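# Remove the 3-D printer build plate, lay it flat

## Task

Pull the build plate (the thin magnetic sheet sitting on the printer's heated bed) out of the 3-D printer and lay it flat on the table the printer stands on, with the same face up as before. It must rest clear of both the printer and its door, and the printer must stay where it is. The other objects next to and behind the printer must end up close to where they started and the same way up. The result only counts if it holds without the robot, so release the plate and move the grippers away at the end.

## Robot and tools

Robot: two arms, left_arm and right_arm, each with a two-finger gripper and a wrist camera. Bases in the scene frame: left_arm at (0, +0.300, 0), right_arm at (0, -0.300, 0), both with identity orientation (quat_wxyz 1,0,0,0). Scene frame: origin on the table top midway between the arms, +x out over the table, +z up, left_arm on the +y side. The names left and right are only labels; they do not match the sides of any image.

Gripper frame: the fingers point along the gripper's +z axis and close along its y axis. end_effector_position is the pinch point between the pads, roughly 1 cm short of the fingertips. Reported hand positions can be slightly wrong, more so at long reach, and motions tend to stop a centimetre or more off, usually low.

Command row (used by both motion tools): exactly 16 numbers, always for both arms even if one is idle. First left_arm: x, y, z, qw, qx, qy, qz, opening; then the same eight for right_arm. x, y, z are an absolute target for that gripper's end_effector_position in metres, scene frame; qw..qz are an absolute target orientation (w first), scene frame. opening runs from -1 (closed) to +1 (fully open, 0.094 m). A target farther than 0.6 m from the arm's last reported position along any gripper axis gets the call refused, and nothing is sent. To keep an arm still, resend its last reported position and a fixed quaternion (not the drifted one from the result) with the desired opening in every call.

Tools:
- execute_actions: {"actions": [...], "pictures": bool}. The list holds zero or one item. Empty list = just read the state. An action item {"rows": [[16 numbers], ...], "steps": n} has 1 to 15 rows and n up to 15 (default 15); each step lasts 1/30 s, one row per step, with the last row repeated to fill. A wait item {"steps": n} (n up to 300) sends nothing and returns n steps after the previous result, counting thinking time.
- move: {"target": [16 numbers], "speed": m/s from 0.002 to 0.5, default 0.25}. Each gripper follows a straight line to its absolute pose; both finish together in 0.5 to 10 s (cut off at 10 s). Rotation is capped at twice the speed value in rad/s, turning the short way. The opening is sent at the start. It does not avoid obstacles or the other arm, and the gripper can lag, wander or overshoot the speed, notably with the arm near full stretch.
- wait: {"seconds": 0 to 10}; the scene runs with no new commands.
- zoom_image: {"camera": one of cam_high, cam_low, cam_left_wrist, cam_right_wrist, "region": [x0, y0, x1, y1]} pixel box in that camera's latest image, at most 504x504, origin top-left.
- show_instructions: shows the reference image(s) for the scene (here a printer card page).
- read_manual: licence texts only.
- finished_scene: {"scene": number of the current scene}; ends and grades it, irreversible.

Controller behaviour: every control step the commanded pose is limited to 70 mm and 16 degrees from the measured pose, then damped inverse kinematics drives the joints, favouring position over orientation. Between calls the arm only continues to its last clipped pose, so long moves via execute_actions need several calls; check the result and send the remainder. The simulation keeps running while you think.

Result lines: the state line gives each gripper's position and quaternion. grip_measured is the finger opening on the command scale (last joint value is metres); each gripper may be biased by about 1 mm. To hold something, command an opening about 0.03 below grip_measured for a firm grip, less for a lighter one; very thin parts (under about 2 mm, like a build plate) get reduced grip force. "pose unreachable" means a clearance check altered or blocked that arm's command; HELD marks steps not sent. "Hand target" shows where the controller is currently driving each gripper. The move line reports the ending (done, off_target, moving, held, fault), which limits acted (paced = target clipped; held = some steps blocked, after which the arm may jump faster), and each gripper's distance to its pose. A FAULT line means an arm stopped. MOTOR HOT appears from 85 °C; at 100 °C the arm goes limp and drops whatever it holds, so do not hold loads longer than needed.

Joint ranges (rad): waist -2.880..2.880, shoulder 0..3.142, elbow 0..3.019, wrist pitch -1.693..1.571, wrist yaw -1.571..1.571, wrist roll -2.094..2.094. The elbow cannot fully straighten.

Cameras: cam_high, cam_low (fixed) and two fisheye wrist cameras, all 504x504; calibration is approximate.

Avoid: knocking anything off the table (fails the task), tipping or shifting the printer or neighbouring items, dropping or slamming the plate, fast contacts or targets set deep past a surface (they push harder), and arm-to-arm collisions or pressing. Random brief tugs on held parts or pushes on loose objects may occur. Finish by opening the gripper and retracting both arms.

Each tool is called after "Call:" by a JSON object that holds its "method" and its "body".

Reference images:

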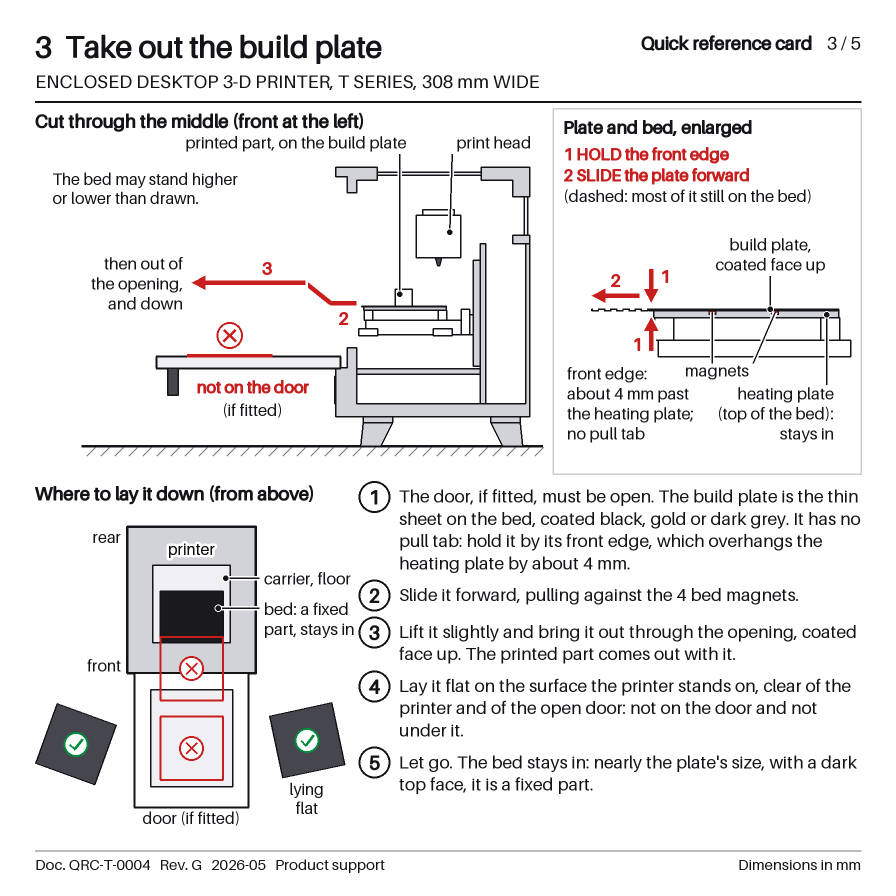

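## Session

Call:
{"method": "execute_actions", "body": {"actions": []}}

Scene clock: 0.00 s of 4100.00 s.
left_arm: end_effector_position=(+0.5230, +0.3017, +0.4821) grip_measured=+1.000 end_effector_quat_wxyz=(+0.704, +0.002, +0.711, +0.002) | right_arm: end_effector_position=(+0.5172, -0.2975, +0.4860) grip_measured=+1.000 end_effector_quat_wxyz=(+0.701, +0.003, +0.713, +0.009)
Joint positions: left_arm=[0.006 1.058 1.034 0.014 0.005 0.006 0.094] | right_arm=[ 0.004  1.041  1.038 -0.014 -0.006  0.017  0.094]
Joint velocities: left_arm=[-0.005 -0.015 -0.002  0.002 -0.051 -0.022  0.   ] | right_arm=[ 0.015 -0.005  0.007 -0.007 -0.095 -0.037  0.   ]
Hand target (left_arm): +0.523, +0.302, +0.502; +0.716, +0.002, +0.698, +0.003
Hand target (right_arm): +0.516, -0.297, +0.510; +0.716, +0.003, +0.698, +0.010

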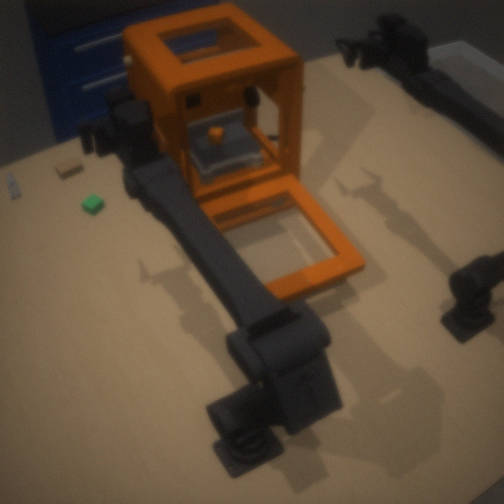

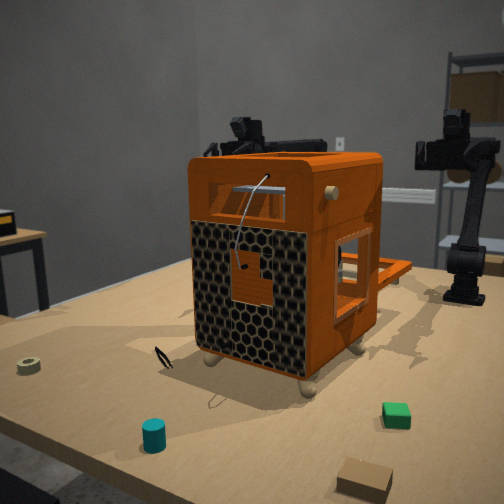

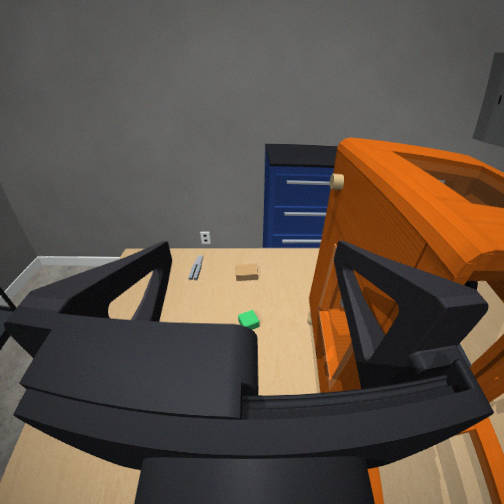

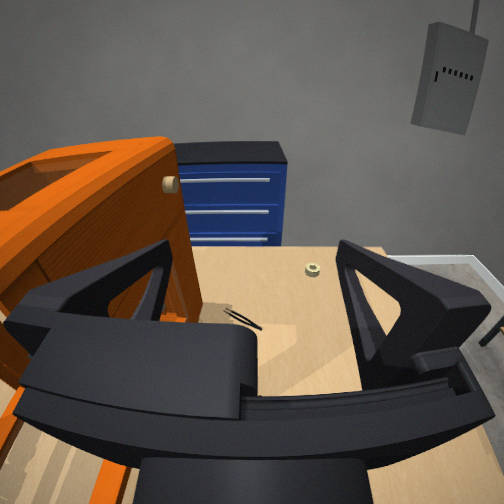

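Call:
{"method": "zoom_image", "body": {"camera": "cam_high", "region": [110, 0, 380, 310]}}

Call:
{"method": "zoom_image", "body": {"camera": "cam_low", "region": [150, 120, 450, 420]}}

Region (110, 0, 380, 310) of cam_high's 504x504 image, scaled by 1.626, with more detail than that image has; it fills the left 439 columns of this view, and the rest is white.

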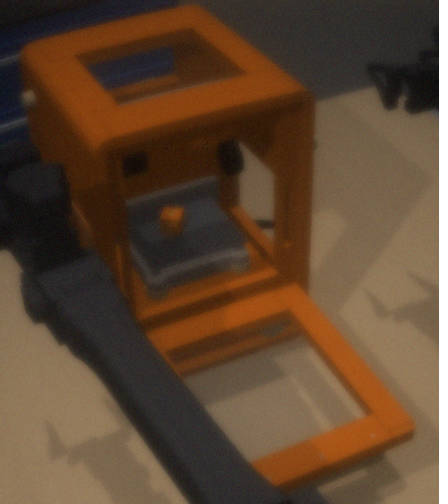

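Region (150, 120, 450, 420) of cam_low's 504x504 image, scaled by 1.680, with more detail than that image has.

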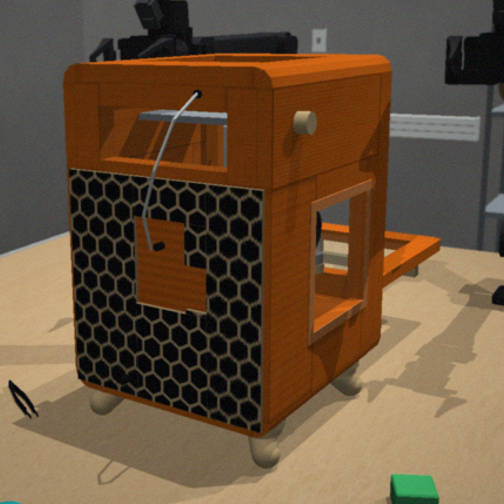

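Call:
{"method": "move", "body": {"target": [0.3,0.42,0.45,0.707,0,0.707,0,1,0.33,0.0,0.36,0.707,0,0.707,0,1]}}

Scene clock: 9.33 s of 4100.00 s.
left_arm: end_effector_position=(+0.3003, +0.4234, +0.4572) grip_measured=+1.000 end_effector_quat_wxyz=(+0.711, +0.002, +0.703, +0.005) | right_arm: end_effector_position=(+0.3290, -0.0016, +0.3505) grip_measured=+1.000 end_effector_quat_wxyz=(+0.704, -0.013, +0.710, -0.009)
Joint positions: left_arm=[ 0.766  0.528  0.724 -0.182  0.763 -0.     0.094] | right_arm=[ 1.086  1.095  0.706  0.369  1.08  -0.015  0.094]
Joint velocities: left_arm=[-0.024 -0.005 -0.007 -0.002 -0.066 -0.007  0.   ] | right_arm=[-0.015 -0.005 -0.012 -0.002 -0.007 -0.081  0.   ]
Hand target (left_arm): +0.299, +0.422, +0.453; +0.708, -0.002, +0.706, -0.002
Hand target (right_arm): +0.330, -0.003, +0.362; +0.710, -0.006, +0.704, -0.005
Off the commanded pose (left_arm): 0.008 m, 1 deg.
Off the commanded pose (right_arm): 0.010 m, 2 deg.
After step 90, 4.43 s passed at rest.
move: done
camera_calibration (this result's frames):
cam_left_wrist: T_world_to_cam=[[0.0192618, -0.999801, -0.00523941, 0.421347], [-0.547343, -0.00615924, -0.836885, 0.561514], [0.836686, 0.0189876, -0.547353, 0.116041], [0, 0, 0, 1]] pos_world=[0.202135, 0.422518, 0.535646]
cam_right_wrist: T_world_to_cam=[[0.00619858, -0.99948, 0.0316576, -0.0140759], [-0.592911, -0.0291665, -0.804739, 0.483076], [0.805244, -0.0137819, -0.592784, 0.0682062], [0, 0, 0, 1]] pos_world=[0.231586, 0.000961014, 0.429627]

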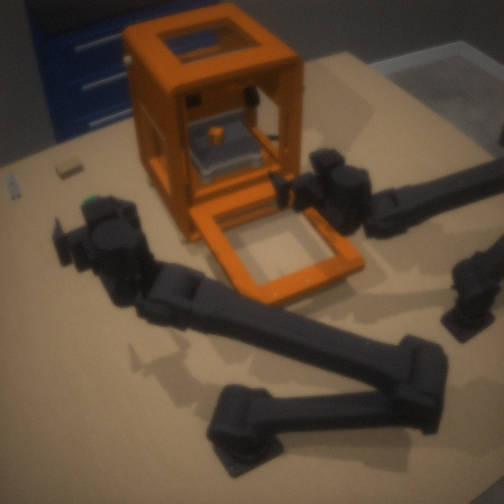

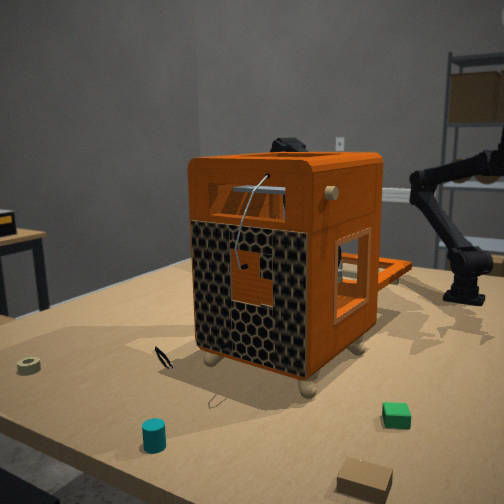

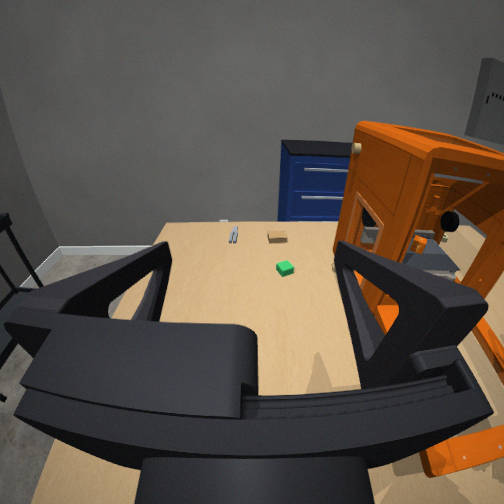

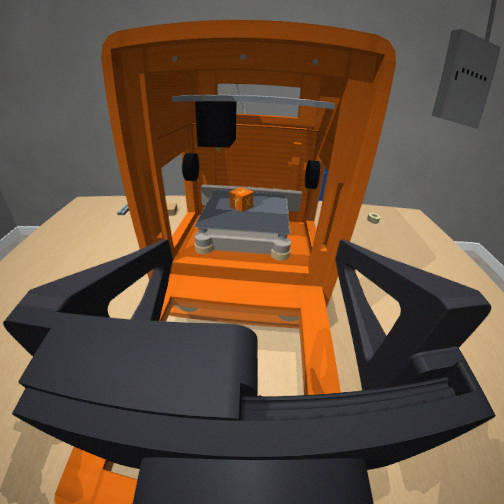

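Call:
{"method": "zoom_image", "body": {"camera": "cam_right_wrist", "region": [150, 150, 350, 330]}}

Call:
{"method": "zoom_image", "body": {"camera": "cam_high", "region": [170, 90, 290, 210]}}

Region (150, 150, 350, 330) of cam_right_wrist's 504x504 image, scaled by 2.520, with more detail than that image has; it fills the top 454 rows of this view, and the rest is white.

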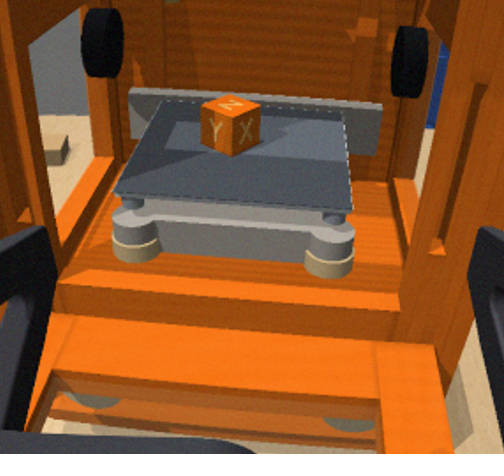

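Region (170, 90, 290, 210) of cam_high's 504x504 image, scaled by 4.200, with more detail than that image has.

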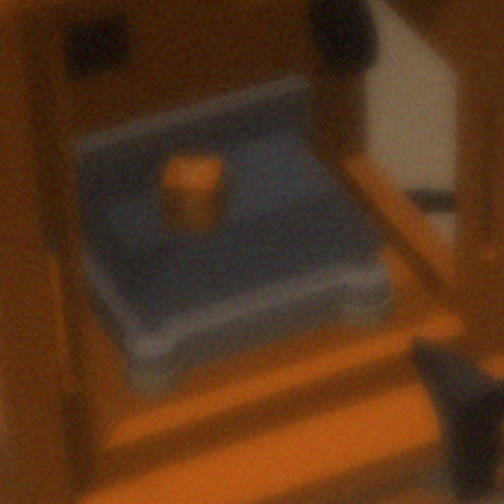

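Call:
{"method": "move", "body": {"target": [0.3,0.42,0.45,0.707,0,0.707,0,1,0.44,0.0,0.23,0.5,-0.5,0.5,-0.5,0]}}

Call:
{"method": "zoom_image", "body": {"camera": "cam_right_wrist", "region": [100, 100, 400, 400]}}

Scene clock: 24.97 s of 4100.00 s.
left_arm: end_effector_position=(+0.3007, +0.4241, +0.4533) grip_measured=+1.000 end_effector_quat_wxyz=(+0.709, -0.001, +0.705, +0.004) | right_arm: end_effector_position=(+0.4317, -0.0003, +0.2204) grip_measured=+0.002 end_effector_quat_wxyz=(+0.493, -0.510, +0.504, -0.493)
Joint positions: left_arm=[ 0.765  0.528  0.718 -0.184  0.76  -0.     0.094] | right_arm=[ 0.856  1.51   0.671  0.798  0.848 -1.546  0.047]
Joint velocities: left_arm=[-0.005 -0.005  0.012 -0.012 -0.066 -0.007  0.   ] | right_arm=[-0.005 -0.005  0.017  0.007 -0.037 -0.066 -0.001]
Hand target (left_arm): +0.300, +0.420, +0.450; +0.707, +0.000, +0.707, -0.000
Hand target (right_arm): +0.439, +0.000, +0.231; +0.500, -0.500, +0.502, -0.498
Off the commanded pose (left_arm): 0.005 m, 0 deg.
Off the commanded pose (right_arm): 0.013 m, 2 deg.
After step 90, 9.00 s passed at rest.
move: off_target (right_arm)
camera_calibration (this result's frames):
cam_left_wrist: T_world_to_cam=[[0.0219169, -0.99976, 0.000219011, 0.418709], [-0.552122, -0.0122863, -0.833673, 0.561088], [0.833475, 0.0181506, -0.552258, 0.117097], [0, 0, 0, 1]] pos_world=[0.203015, 0.423377, 0.53234]
cam_right_wrist: T_world_to_cam=[[0.0272028, 0.00592839, 0.999612, -0.231378], [-0.579931, -0.814405, 0.0206119, 0.251585], [0.814212, -0.580266, -0.0187161, -0.222181], [0, 0, 0, 1]] pos_world=[0.333099, 0.0773395, 0.221945]

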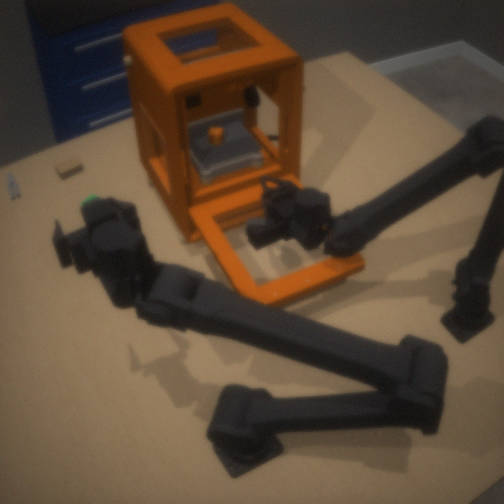

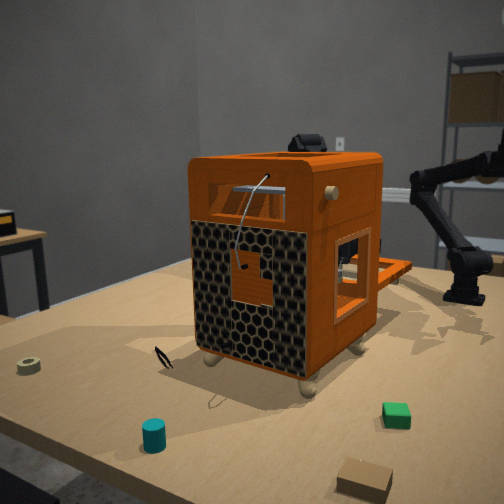

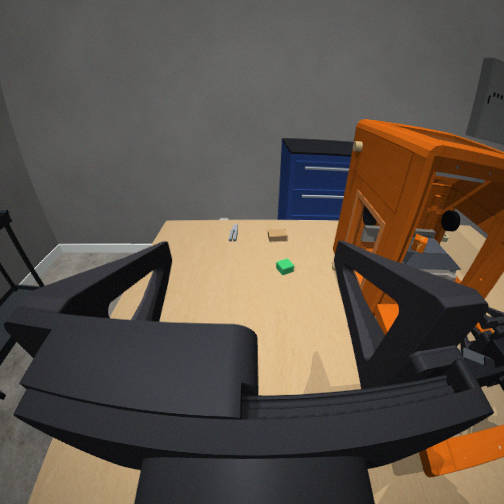

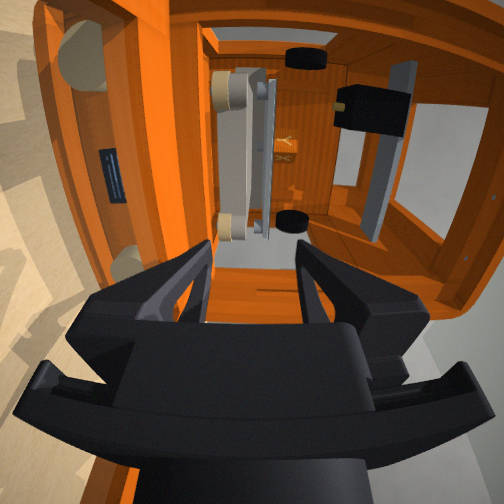

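Region (100, 100, 400, 400) of cam_right_wrist's 504x504 image, scaled by 1.680, with more detail than that image has.

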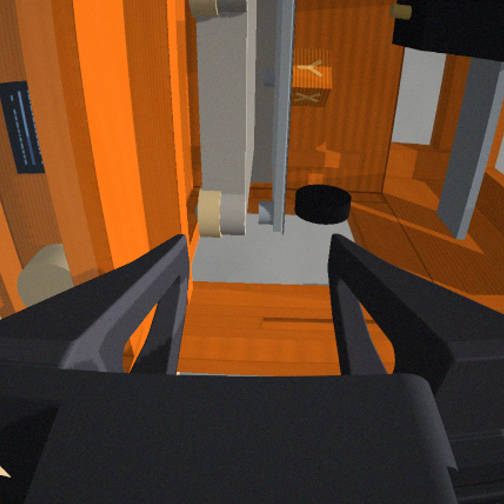

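Call:
{"method": "move", "body": {"target": [0.3,0.42,0.45,0.707,0,0.707,0,1,0.545,0.015,0.245,0.5,-0.5,0.5,-0.5,-0.5], "speed": 0.1}}

Call:
{"method": "zoom_image", "body": {"camera": "cam_right_wrist", "region": [170, 130, 350, 310]}}

Scene clock: 31.33 s of 4100.00 s.
left_arm: end_effector_position=(+0.3007, +0.4242, +0.4533) grip_measured=+1.000 end_effector_quat_wxyz=(+0.709, -0.001, +0.705, +0.004) | right_arm: end_effector_position=(+0.5318, +0.0108, +0.2288) grip_measured=-0.498 end_effector_quat_wxyz=(+0.494, -0.508, +0.504, -0.493)
Joint positions: left_arm=[ 0.765  0.528  0.718 -0.184  0.759 -0.     0.094] | right_arm=[ 0.712  1.668  0.9    0.737  0.706 -1.554  0.024]
Joint velocities: left_arm=[-0.005  0.005 -0.002  0.017  0.066  0.007  0.   ] | right_arm=[-0.015  0.005 -0.017 -0.002 -0.022 -0.051 -0.   ]
Hand target (left_arm): +0.300, +0.420, +0.450; +0.707, -0.000, +0.707, +0.000
Hand target (right_arm): +0.544, +0.015, +0.245; +0.500, -0.500, +0.501, -0.499
Off the commanded pose (left_arm): 0.005 m, 1 deg.
Off the commanded pose (right_arm): 0.021 m, 1 deg.
After step 90, 1.83 s passed at rest.
move: off_target (right_arm)
camera_calibration (this result's frames):
cam_left_wrist: T_world_to_cam=[[0.0222983, -0.999751, 0.000220795, 0.418656], [-0.552116, -0.0124984, -0.833674, 0.561177], [0.833469, 0.0184676, -0.552257, 0.116963], [0, 0, 0, 1]] pos_world=[0.203014, 0.423406, 0.53234]
cam_right_wrist: T_world_to_cam=[[0.0238103, 0.00324214, 0.999711, -0.240755], [-0.581454, -0.813412, 0.0164865, 0.320232], [0.813231, -0.581678, -0.0174824, -0.296816], [0, 0, 0, 1]] pos_world=[0.433313, 0.0886103, 0.230217]

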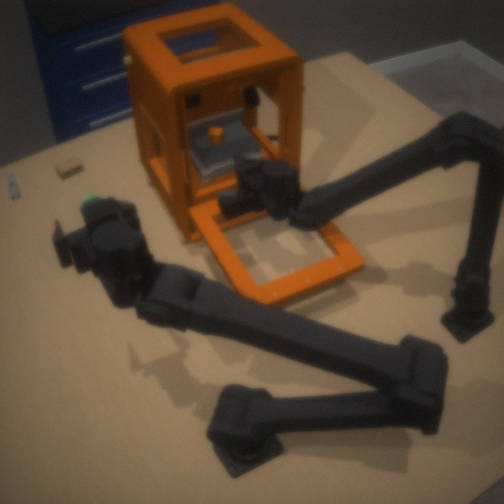

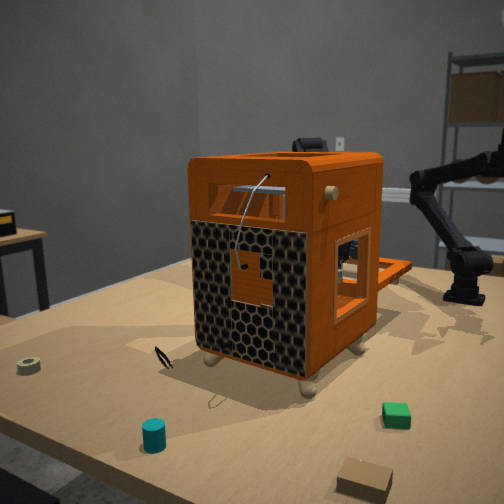

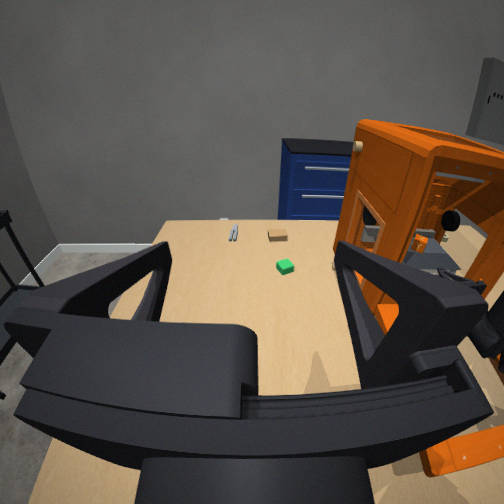

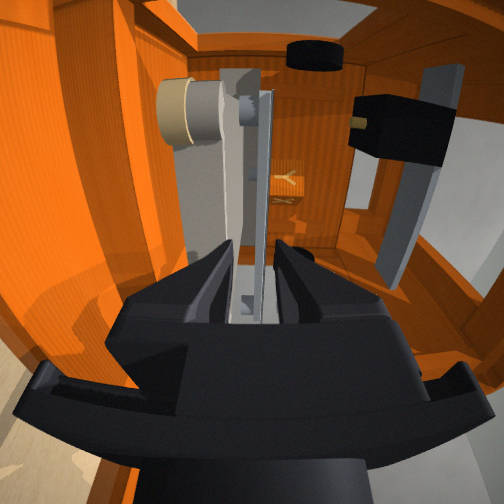

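Region (170, 130, 350, 310) of cam_right_wrist's 504x504 image, scaled by 2.800, with more detail than that image has.

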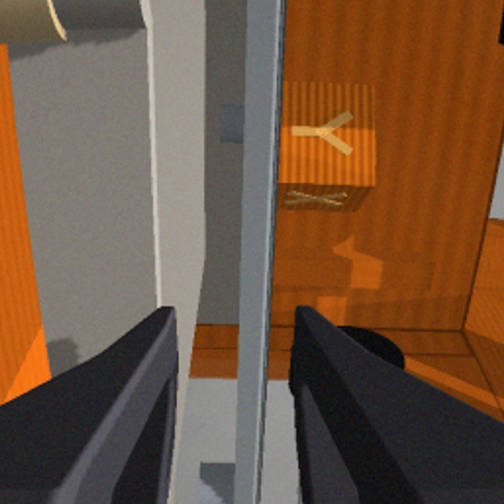

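Call:
{"method": "move", "body": {"target": [0.3,0.42,0.45,0.707,0,0.707,0,1,0.56,0.015,0.255,0.5,-0.5,0.5,-0.5,-0.8], "speed": 0.03}}

Call:
{"method": "zoom_image", "body": {"camera": "cam_right_wrist", "region": [190, 170, 330, 310]}}

Scene clock: 36.67 s of 4100.00 s.
left_arm: end_effector_position=(+0.3007, +0.4242, +0.4533) grip_measured=+1.000 end_effector_quat_wxyz=(+0.709, -0.001, +0.705, +0.004) | right_arm: end_effector_position=(+0.5430, +0.0118, +0.2372) grip_measured=-0.798 end_effector_quat_wxyz=(+0.495, -0.510, +0.502, -0.493)
Joint positions: left_arm=[ 0.765  0.528  0.718 -0.184  0.759 -0.     0.094] | right_arm=[ 0.697  1.669  0.932  0.705  0.687 -1.556  0.009]
Joint velocities: left_arm=[-0.005 -0.005 -0.002  0.002 -0.051  0.051  0.   ] | right_arm=[-0.015 -0.005 -0.007  0.002 -0.007  0.022  0.   ]
Hand target (left_arm): +0.300, +0.420, +0.450; +0.707, +0.000, +0.707, -0.000
Hand target (right_arm): +0.559, +0.014, +0.255; +0.500, -0.500, +0.500, -0.500
Off the commanded pose (left_arm): 0.005 m, 1 deg.
Off the commanded pose (right_arm): 0.025 m, 2 deg.
After step 90, 0.80 s passed at rest.
move: off_target (right_arm)
camera_calibration (this result's frames):
cam_left_wrist: T_world_to_cam=[[0.0222983, -0.999751, 0.000220795, 0.418656], [-0.552116, -0.0124984, -0.833674, 0.561177], [0.833469, 0.0184676, -0.552257, 0.116963], [0, 0, 0, 1]] pos_world=[0.203014, 0.423406, 0.53234]
cam_right_wrist: T_world_to_cam=[[0.0244653, 0.00579929, 0.999684, -0.249854], [-0.577356, -0.816275, 0.018865, 0.324614], [0.816126, -0.577635, -0.0166222, -0.306991], [0, 0, 0, 1]] pos_world=[0.444074, 0.0890946, 0.238548]

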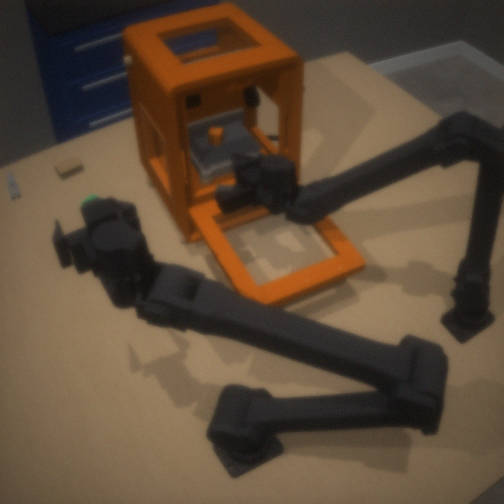

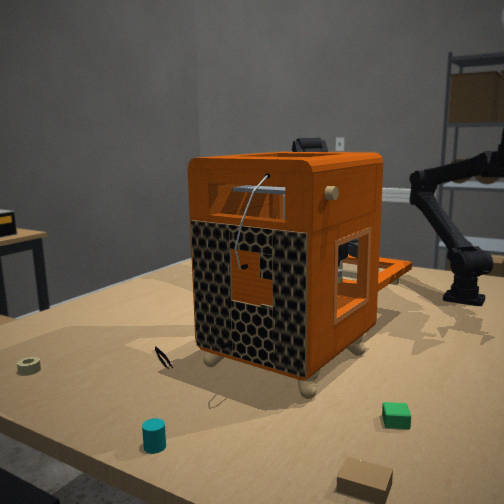

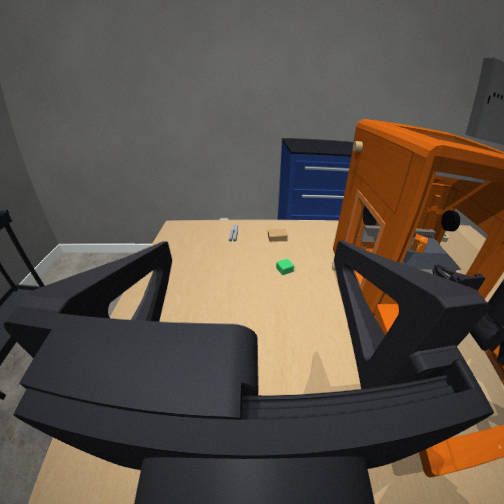

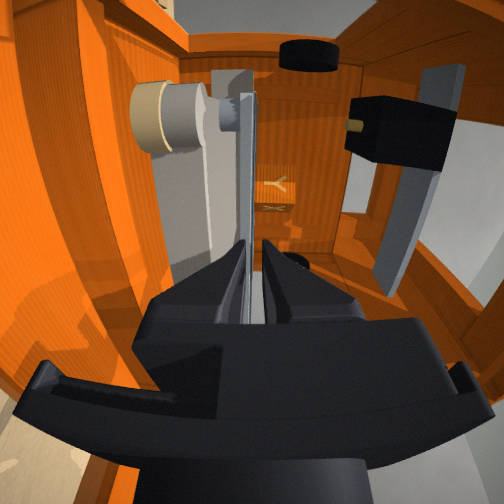

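Region (190, 170, 330, 310) of cam_right_wrist's 504x504 image, scaled by 3.600, with more detail than that image has.

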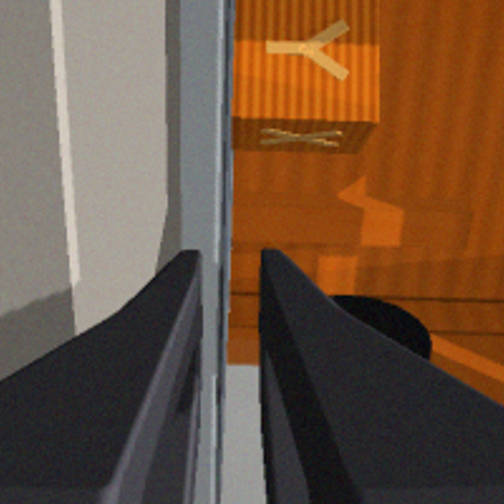

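Call:
{"method": "move", "body": {"target": [0.3,0.42,0.45,0.707,0,0.707,0,1,0.58,0.015,0.256,0.5,-0.5,0.5,-0.5,-0.8], "speed": 0.01}}

Call:
{"method": "zoom_image", "body": {"camera": "cam_right_wrist", "region": [190, 170, 330, 310]}}

Scene clock: 43.27 s of 4100.00 s.
left_arm: end_effector_position=(+0.3007, +0.4242, +0.4533) grip_measured=+1.000 end_effector_quat_wxyz=(+0.709, -0.001, +0.705, +0.004) | right_arm: end_effector_position=(+0.5629, +0.0126, +0.2339) grip_measured=-0.798 end_effector_quat_wxyz=(+0.492, -0.513, +0.503, -0.492)
Joint positions: left_arm=[ 0.765  0.528  0.718 -0.184  0.759 -0.     0.094] | right_arm=[ 0.673  1.706  0.979  0.686  0.662 -1.557  0.009]
Joint velocities: left_arm=[-0.005 -0.005  0.017  0.002  0.037 -0.051  0.   ] | right_arm=[-0.015 -0.005 -0.002 -0.012 -0.007 -0.051 -0.001]
Hand target (left_arm): +0.300, +0.420, +0.450; +0.707, +0.000, +0.707, -0.000
Hand target (right_arm): +0.578, +0.014, +0.256; +0.500, -0.500, +0.500, -0.500
Off the commanded pose (left_arm): 0.005 m, 1 deg.
Off the commanded pose (right_arm): 0.028 m, 2 deg.
move: off_target (right_arm)
camera_calibration (this result's frames):
cam_left_wrist: T_world_to_cam=[[0.0222983, -0.999751, 0.000220795, 0.418656], [-0.552116, -0.0124984, -0.833674, 0.561177], [0.833469, 0.0184676, -0.552257, 0.116963], [0, 0, 0, 1]] pos_world=[0.203014, 0.423406, 0.53234]
cam_right_wrist: T_world_to_cam=[[0.0321127, 0.0112782, 0.999421, -0.251388], [-0.577182, -0.816144, 0.0277555, 0.334639], [0.815984, -0.577739, -0.019699, -0.322057], [0, 0, 0, 1]] pos_world=[0.464014, 0.0898842, 0.23561]

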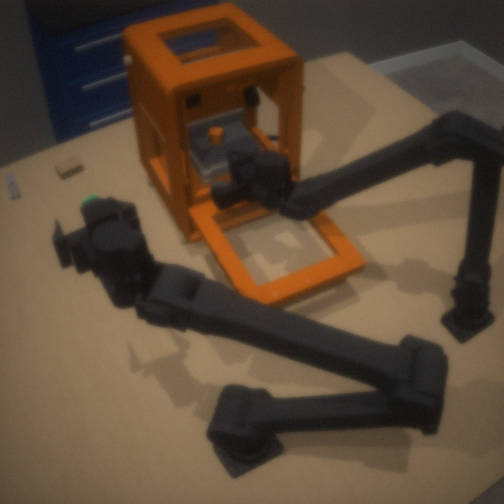

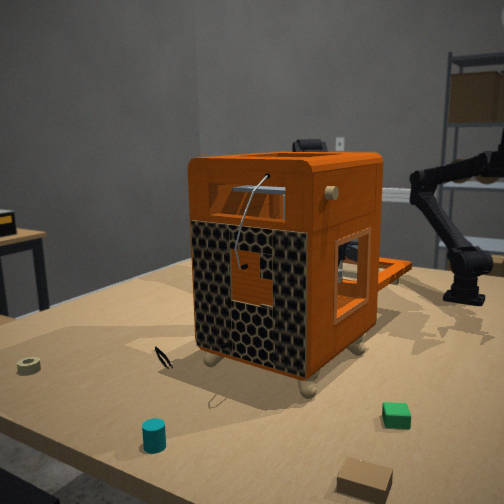

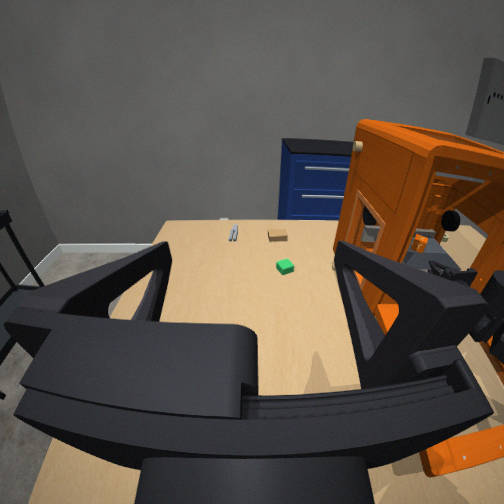

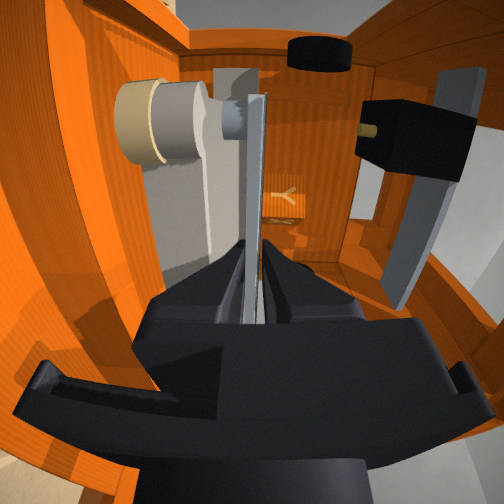

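Region (190, 170, 330, 310) of cam_right_wrist's 504x504 image, scaled by 3.600, with more detail than that image has.

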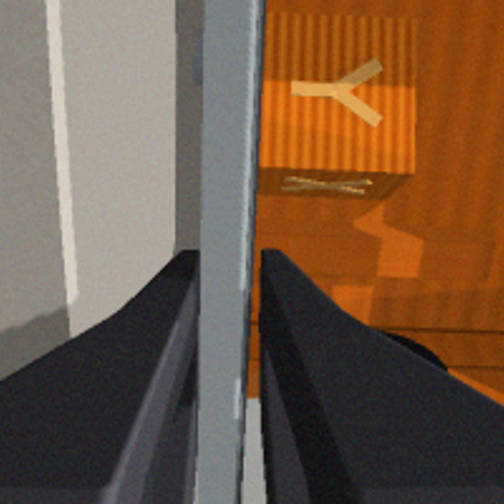

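Call:
{"method": "move", "body": {"target": [0.3,0.42,0.45,0.707,0,0.707,0,1,0.572,0.015,0.263,0.5,-0.5,0.5,-0.5,-0.8], "speed": 0.01}}

Call:
{"method": "zoom_image", "body": {"camera": "cam_right_wrist", "region": [190, 170, 330, 310]}}

Scene clock: 48.93 s of 4100.00 s.
left_arm: end_effector_position=(+0.3007, +0.4242, +0.4533) grip_measured=+1.000 end_effector_quat_wxyz=(+0.709, -0.001, +0.705, +0.004) | right_arm: end_effector_position=(+0.5623, +0.0118, +0.2322) grip_measured=-0.798 end_effector_quat_wxyz=(+0.488, -0.516, +0.503, -0.492)
Joint positions: left_arm=[ 0.765  0.528  0.718 -0.184  0.759 -0.     0.094] | right_arm=[ 0.673  1.704  0.977  0.676  0.664 -1.557  0.009]
Joint velocities: left_arm=[ 0.005 -0.005  0.002 -0.007  0.081 -0.095  0.   ] | right_arm=[-0.024 -0.005  0.002  0.007  0.022 -0.037 -0.   ]
Hand target (left_arm): +0.300, +0.420, +0.450; +0.707, +0.000, +0.707, -0.000
Hand target (right_arm): +0.571, +0.014, +0.263; +0.500, -0.500, +0.500, -0.500
Off the commanded pose (left_arm): 0.005 m, 1 deg.
Off the commanded pose (right_arm): 0.032 m, 3 deg.
move: off_target (right_arm)
camera_calibration (this result's frames):
cam_left_wrist: T_world_to_cam=[[0.0222983, -0.999751, 0.000220795, 0.418656], [-0.552116, -0.0124984, -0.833674, 0.561177], [0.833469, 0.0184676, -0.552257, 0.116963], [0, 0, 0, 1]] pos_world=[0.203014, 0.423406, 0.53234]
cam_right_wrist: T_world_to_cam=[[0.0395398, 0.0172152, 0.99907, -0.253763], [-0.578496, -0.814848, 0.0369358, 0.332255], [0.814726, -0.579418, -0.02226, -0.320742], [0, 0, 0, 1]] pos_world=[0.463559, 0.0892621, 0.234115]

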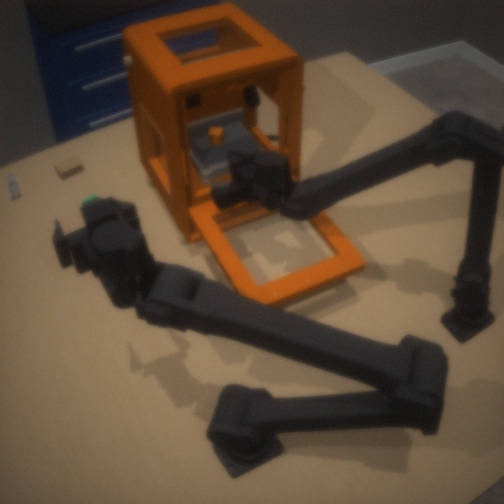

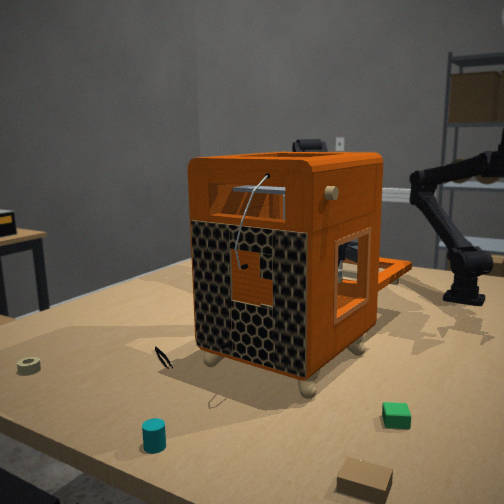

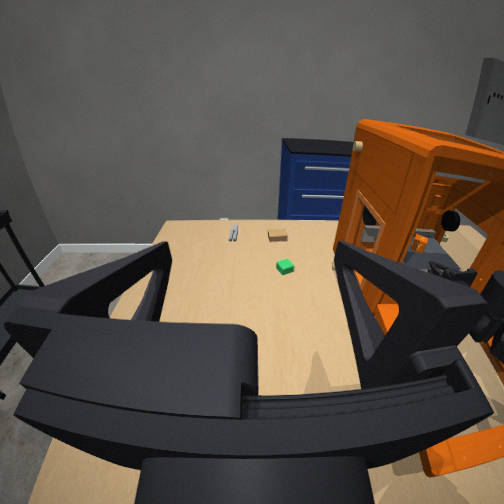

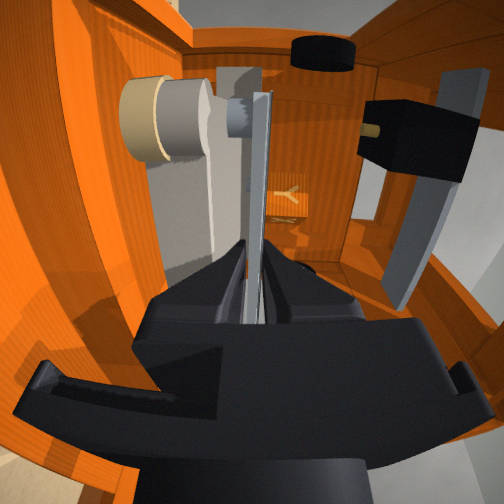

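Region (190, 170, 330, 310) of cam_right_wrist's 504x504 image, scaled by 3.600, with more detail than that image has.

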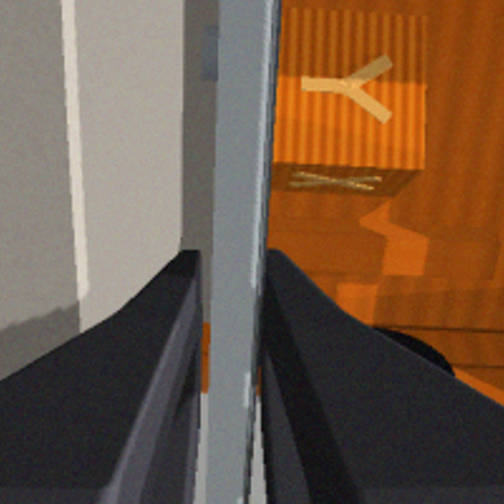

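Call:
{"method": "move", "body": {"target": [0.3,0.42,0.45,0.707,0,0.707,0,1,0.555,0.015,0.272,0.5,-0.5,0.5,-0.5,-0.8], "speed": 0.02}}

Call:
{"method": "zoom_image", "body": {"camera": "cam_right_wrist", "region": [190, 170, 330, 310]}}

Scene clock: 53.43 s of 4100.00 s.
left_arm: end_effector_position=(+0.3007, +0.4242, +0.4533) grip_measured=+1.000 end_effector_quat_wxyz=(+0.709, -0.001, +0.705, +0.004) | right_arm: end_effector_position=(+0.5604, +0.0092, +0.2345) grip_measured=-0.798 end_effector_quat_wxyz=(+0.479, -0.518, +0.507, -0.495)
Joint positions: left_arm=[ 0.765  0.528  0.718 -0.184  0.759 -0.     0.094] | right_arm=[ 0.674  1.691  0.977  0.649  0.679 -1.557  0.009]
Joint velocities: left_arm=[-0.005 -0.015 -0.007 -0.007  0.007 -0.066  0.   ] | right_arm=[-0.015  0.005  0.017 -0.022  0.007  0.022  0.   ]
Hand target (left_arm): +0.300, +0.420, +0.450; +0.707, +0.000, +0.707, -0.000
Hand target (right_arm): +0.555, +0.014, +0.271; +0.500, -0.500, +0.500, -0.500
Off the commanded pose (left_arm): 0.005 m, 1 deg.
Off the commanded pose (right_arm): 0.038 m, 3 deg.
move: off_target (right_arm)
camera_calibration (this result's frames):
cam_left_wrist: T_world_to_cam=[[0.0222983, -0.999751, 0.000220795, 0.418656], [-0.552116, -0.0124984, -0.833674, 0.561177], [0.833469, 0.0184676, -0.552257, 0.116963], [0, 0, 0, 1]] pos_world=[0.203014, 0.423406, 0.53234]
cam_right_wrist: T_world_to_cam=[[0.0505965, 0.0263339, 0.998372, -0.262053], [-0.588826, -0.806642, 0.0511177, 0.331352], [0.806675, -0.590454, -0.0253072, -0.315324], [0, 0, 0, 1]] pos_world=[0.462732, 0.0879988, 0.236708]

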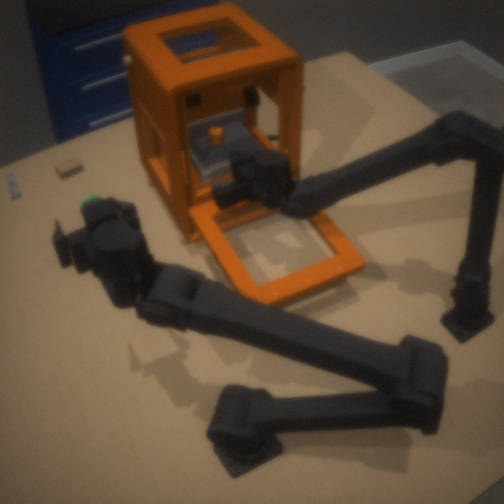

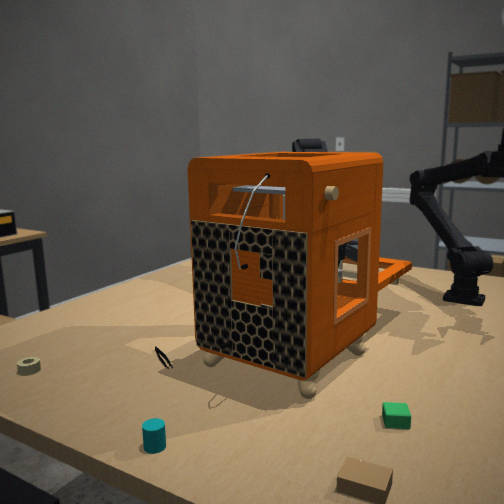

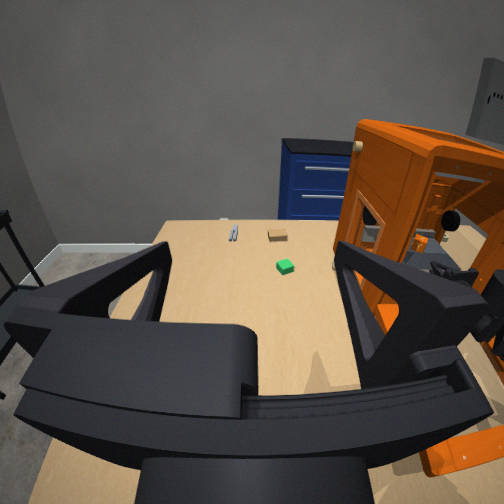

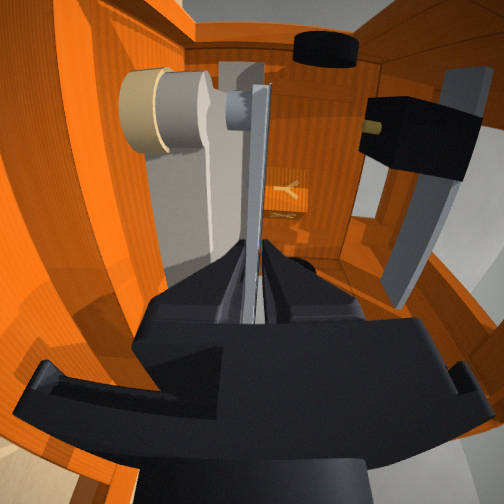

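Region (190, 170, 330, 310) of cam_right_wrist's 504x504 image, scaled by 3.600, with more detail than that image has.

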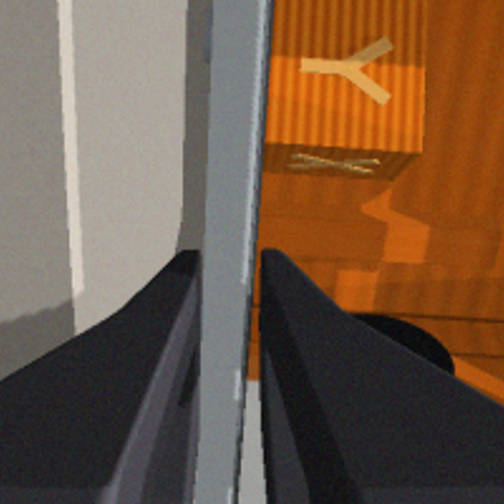

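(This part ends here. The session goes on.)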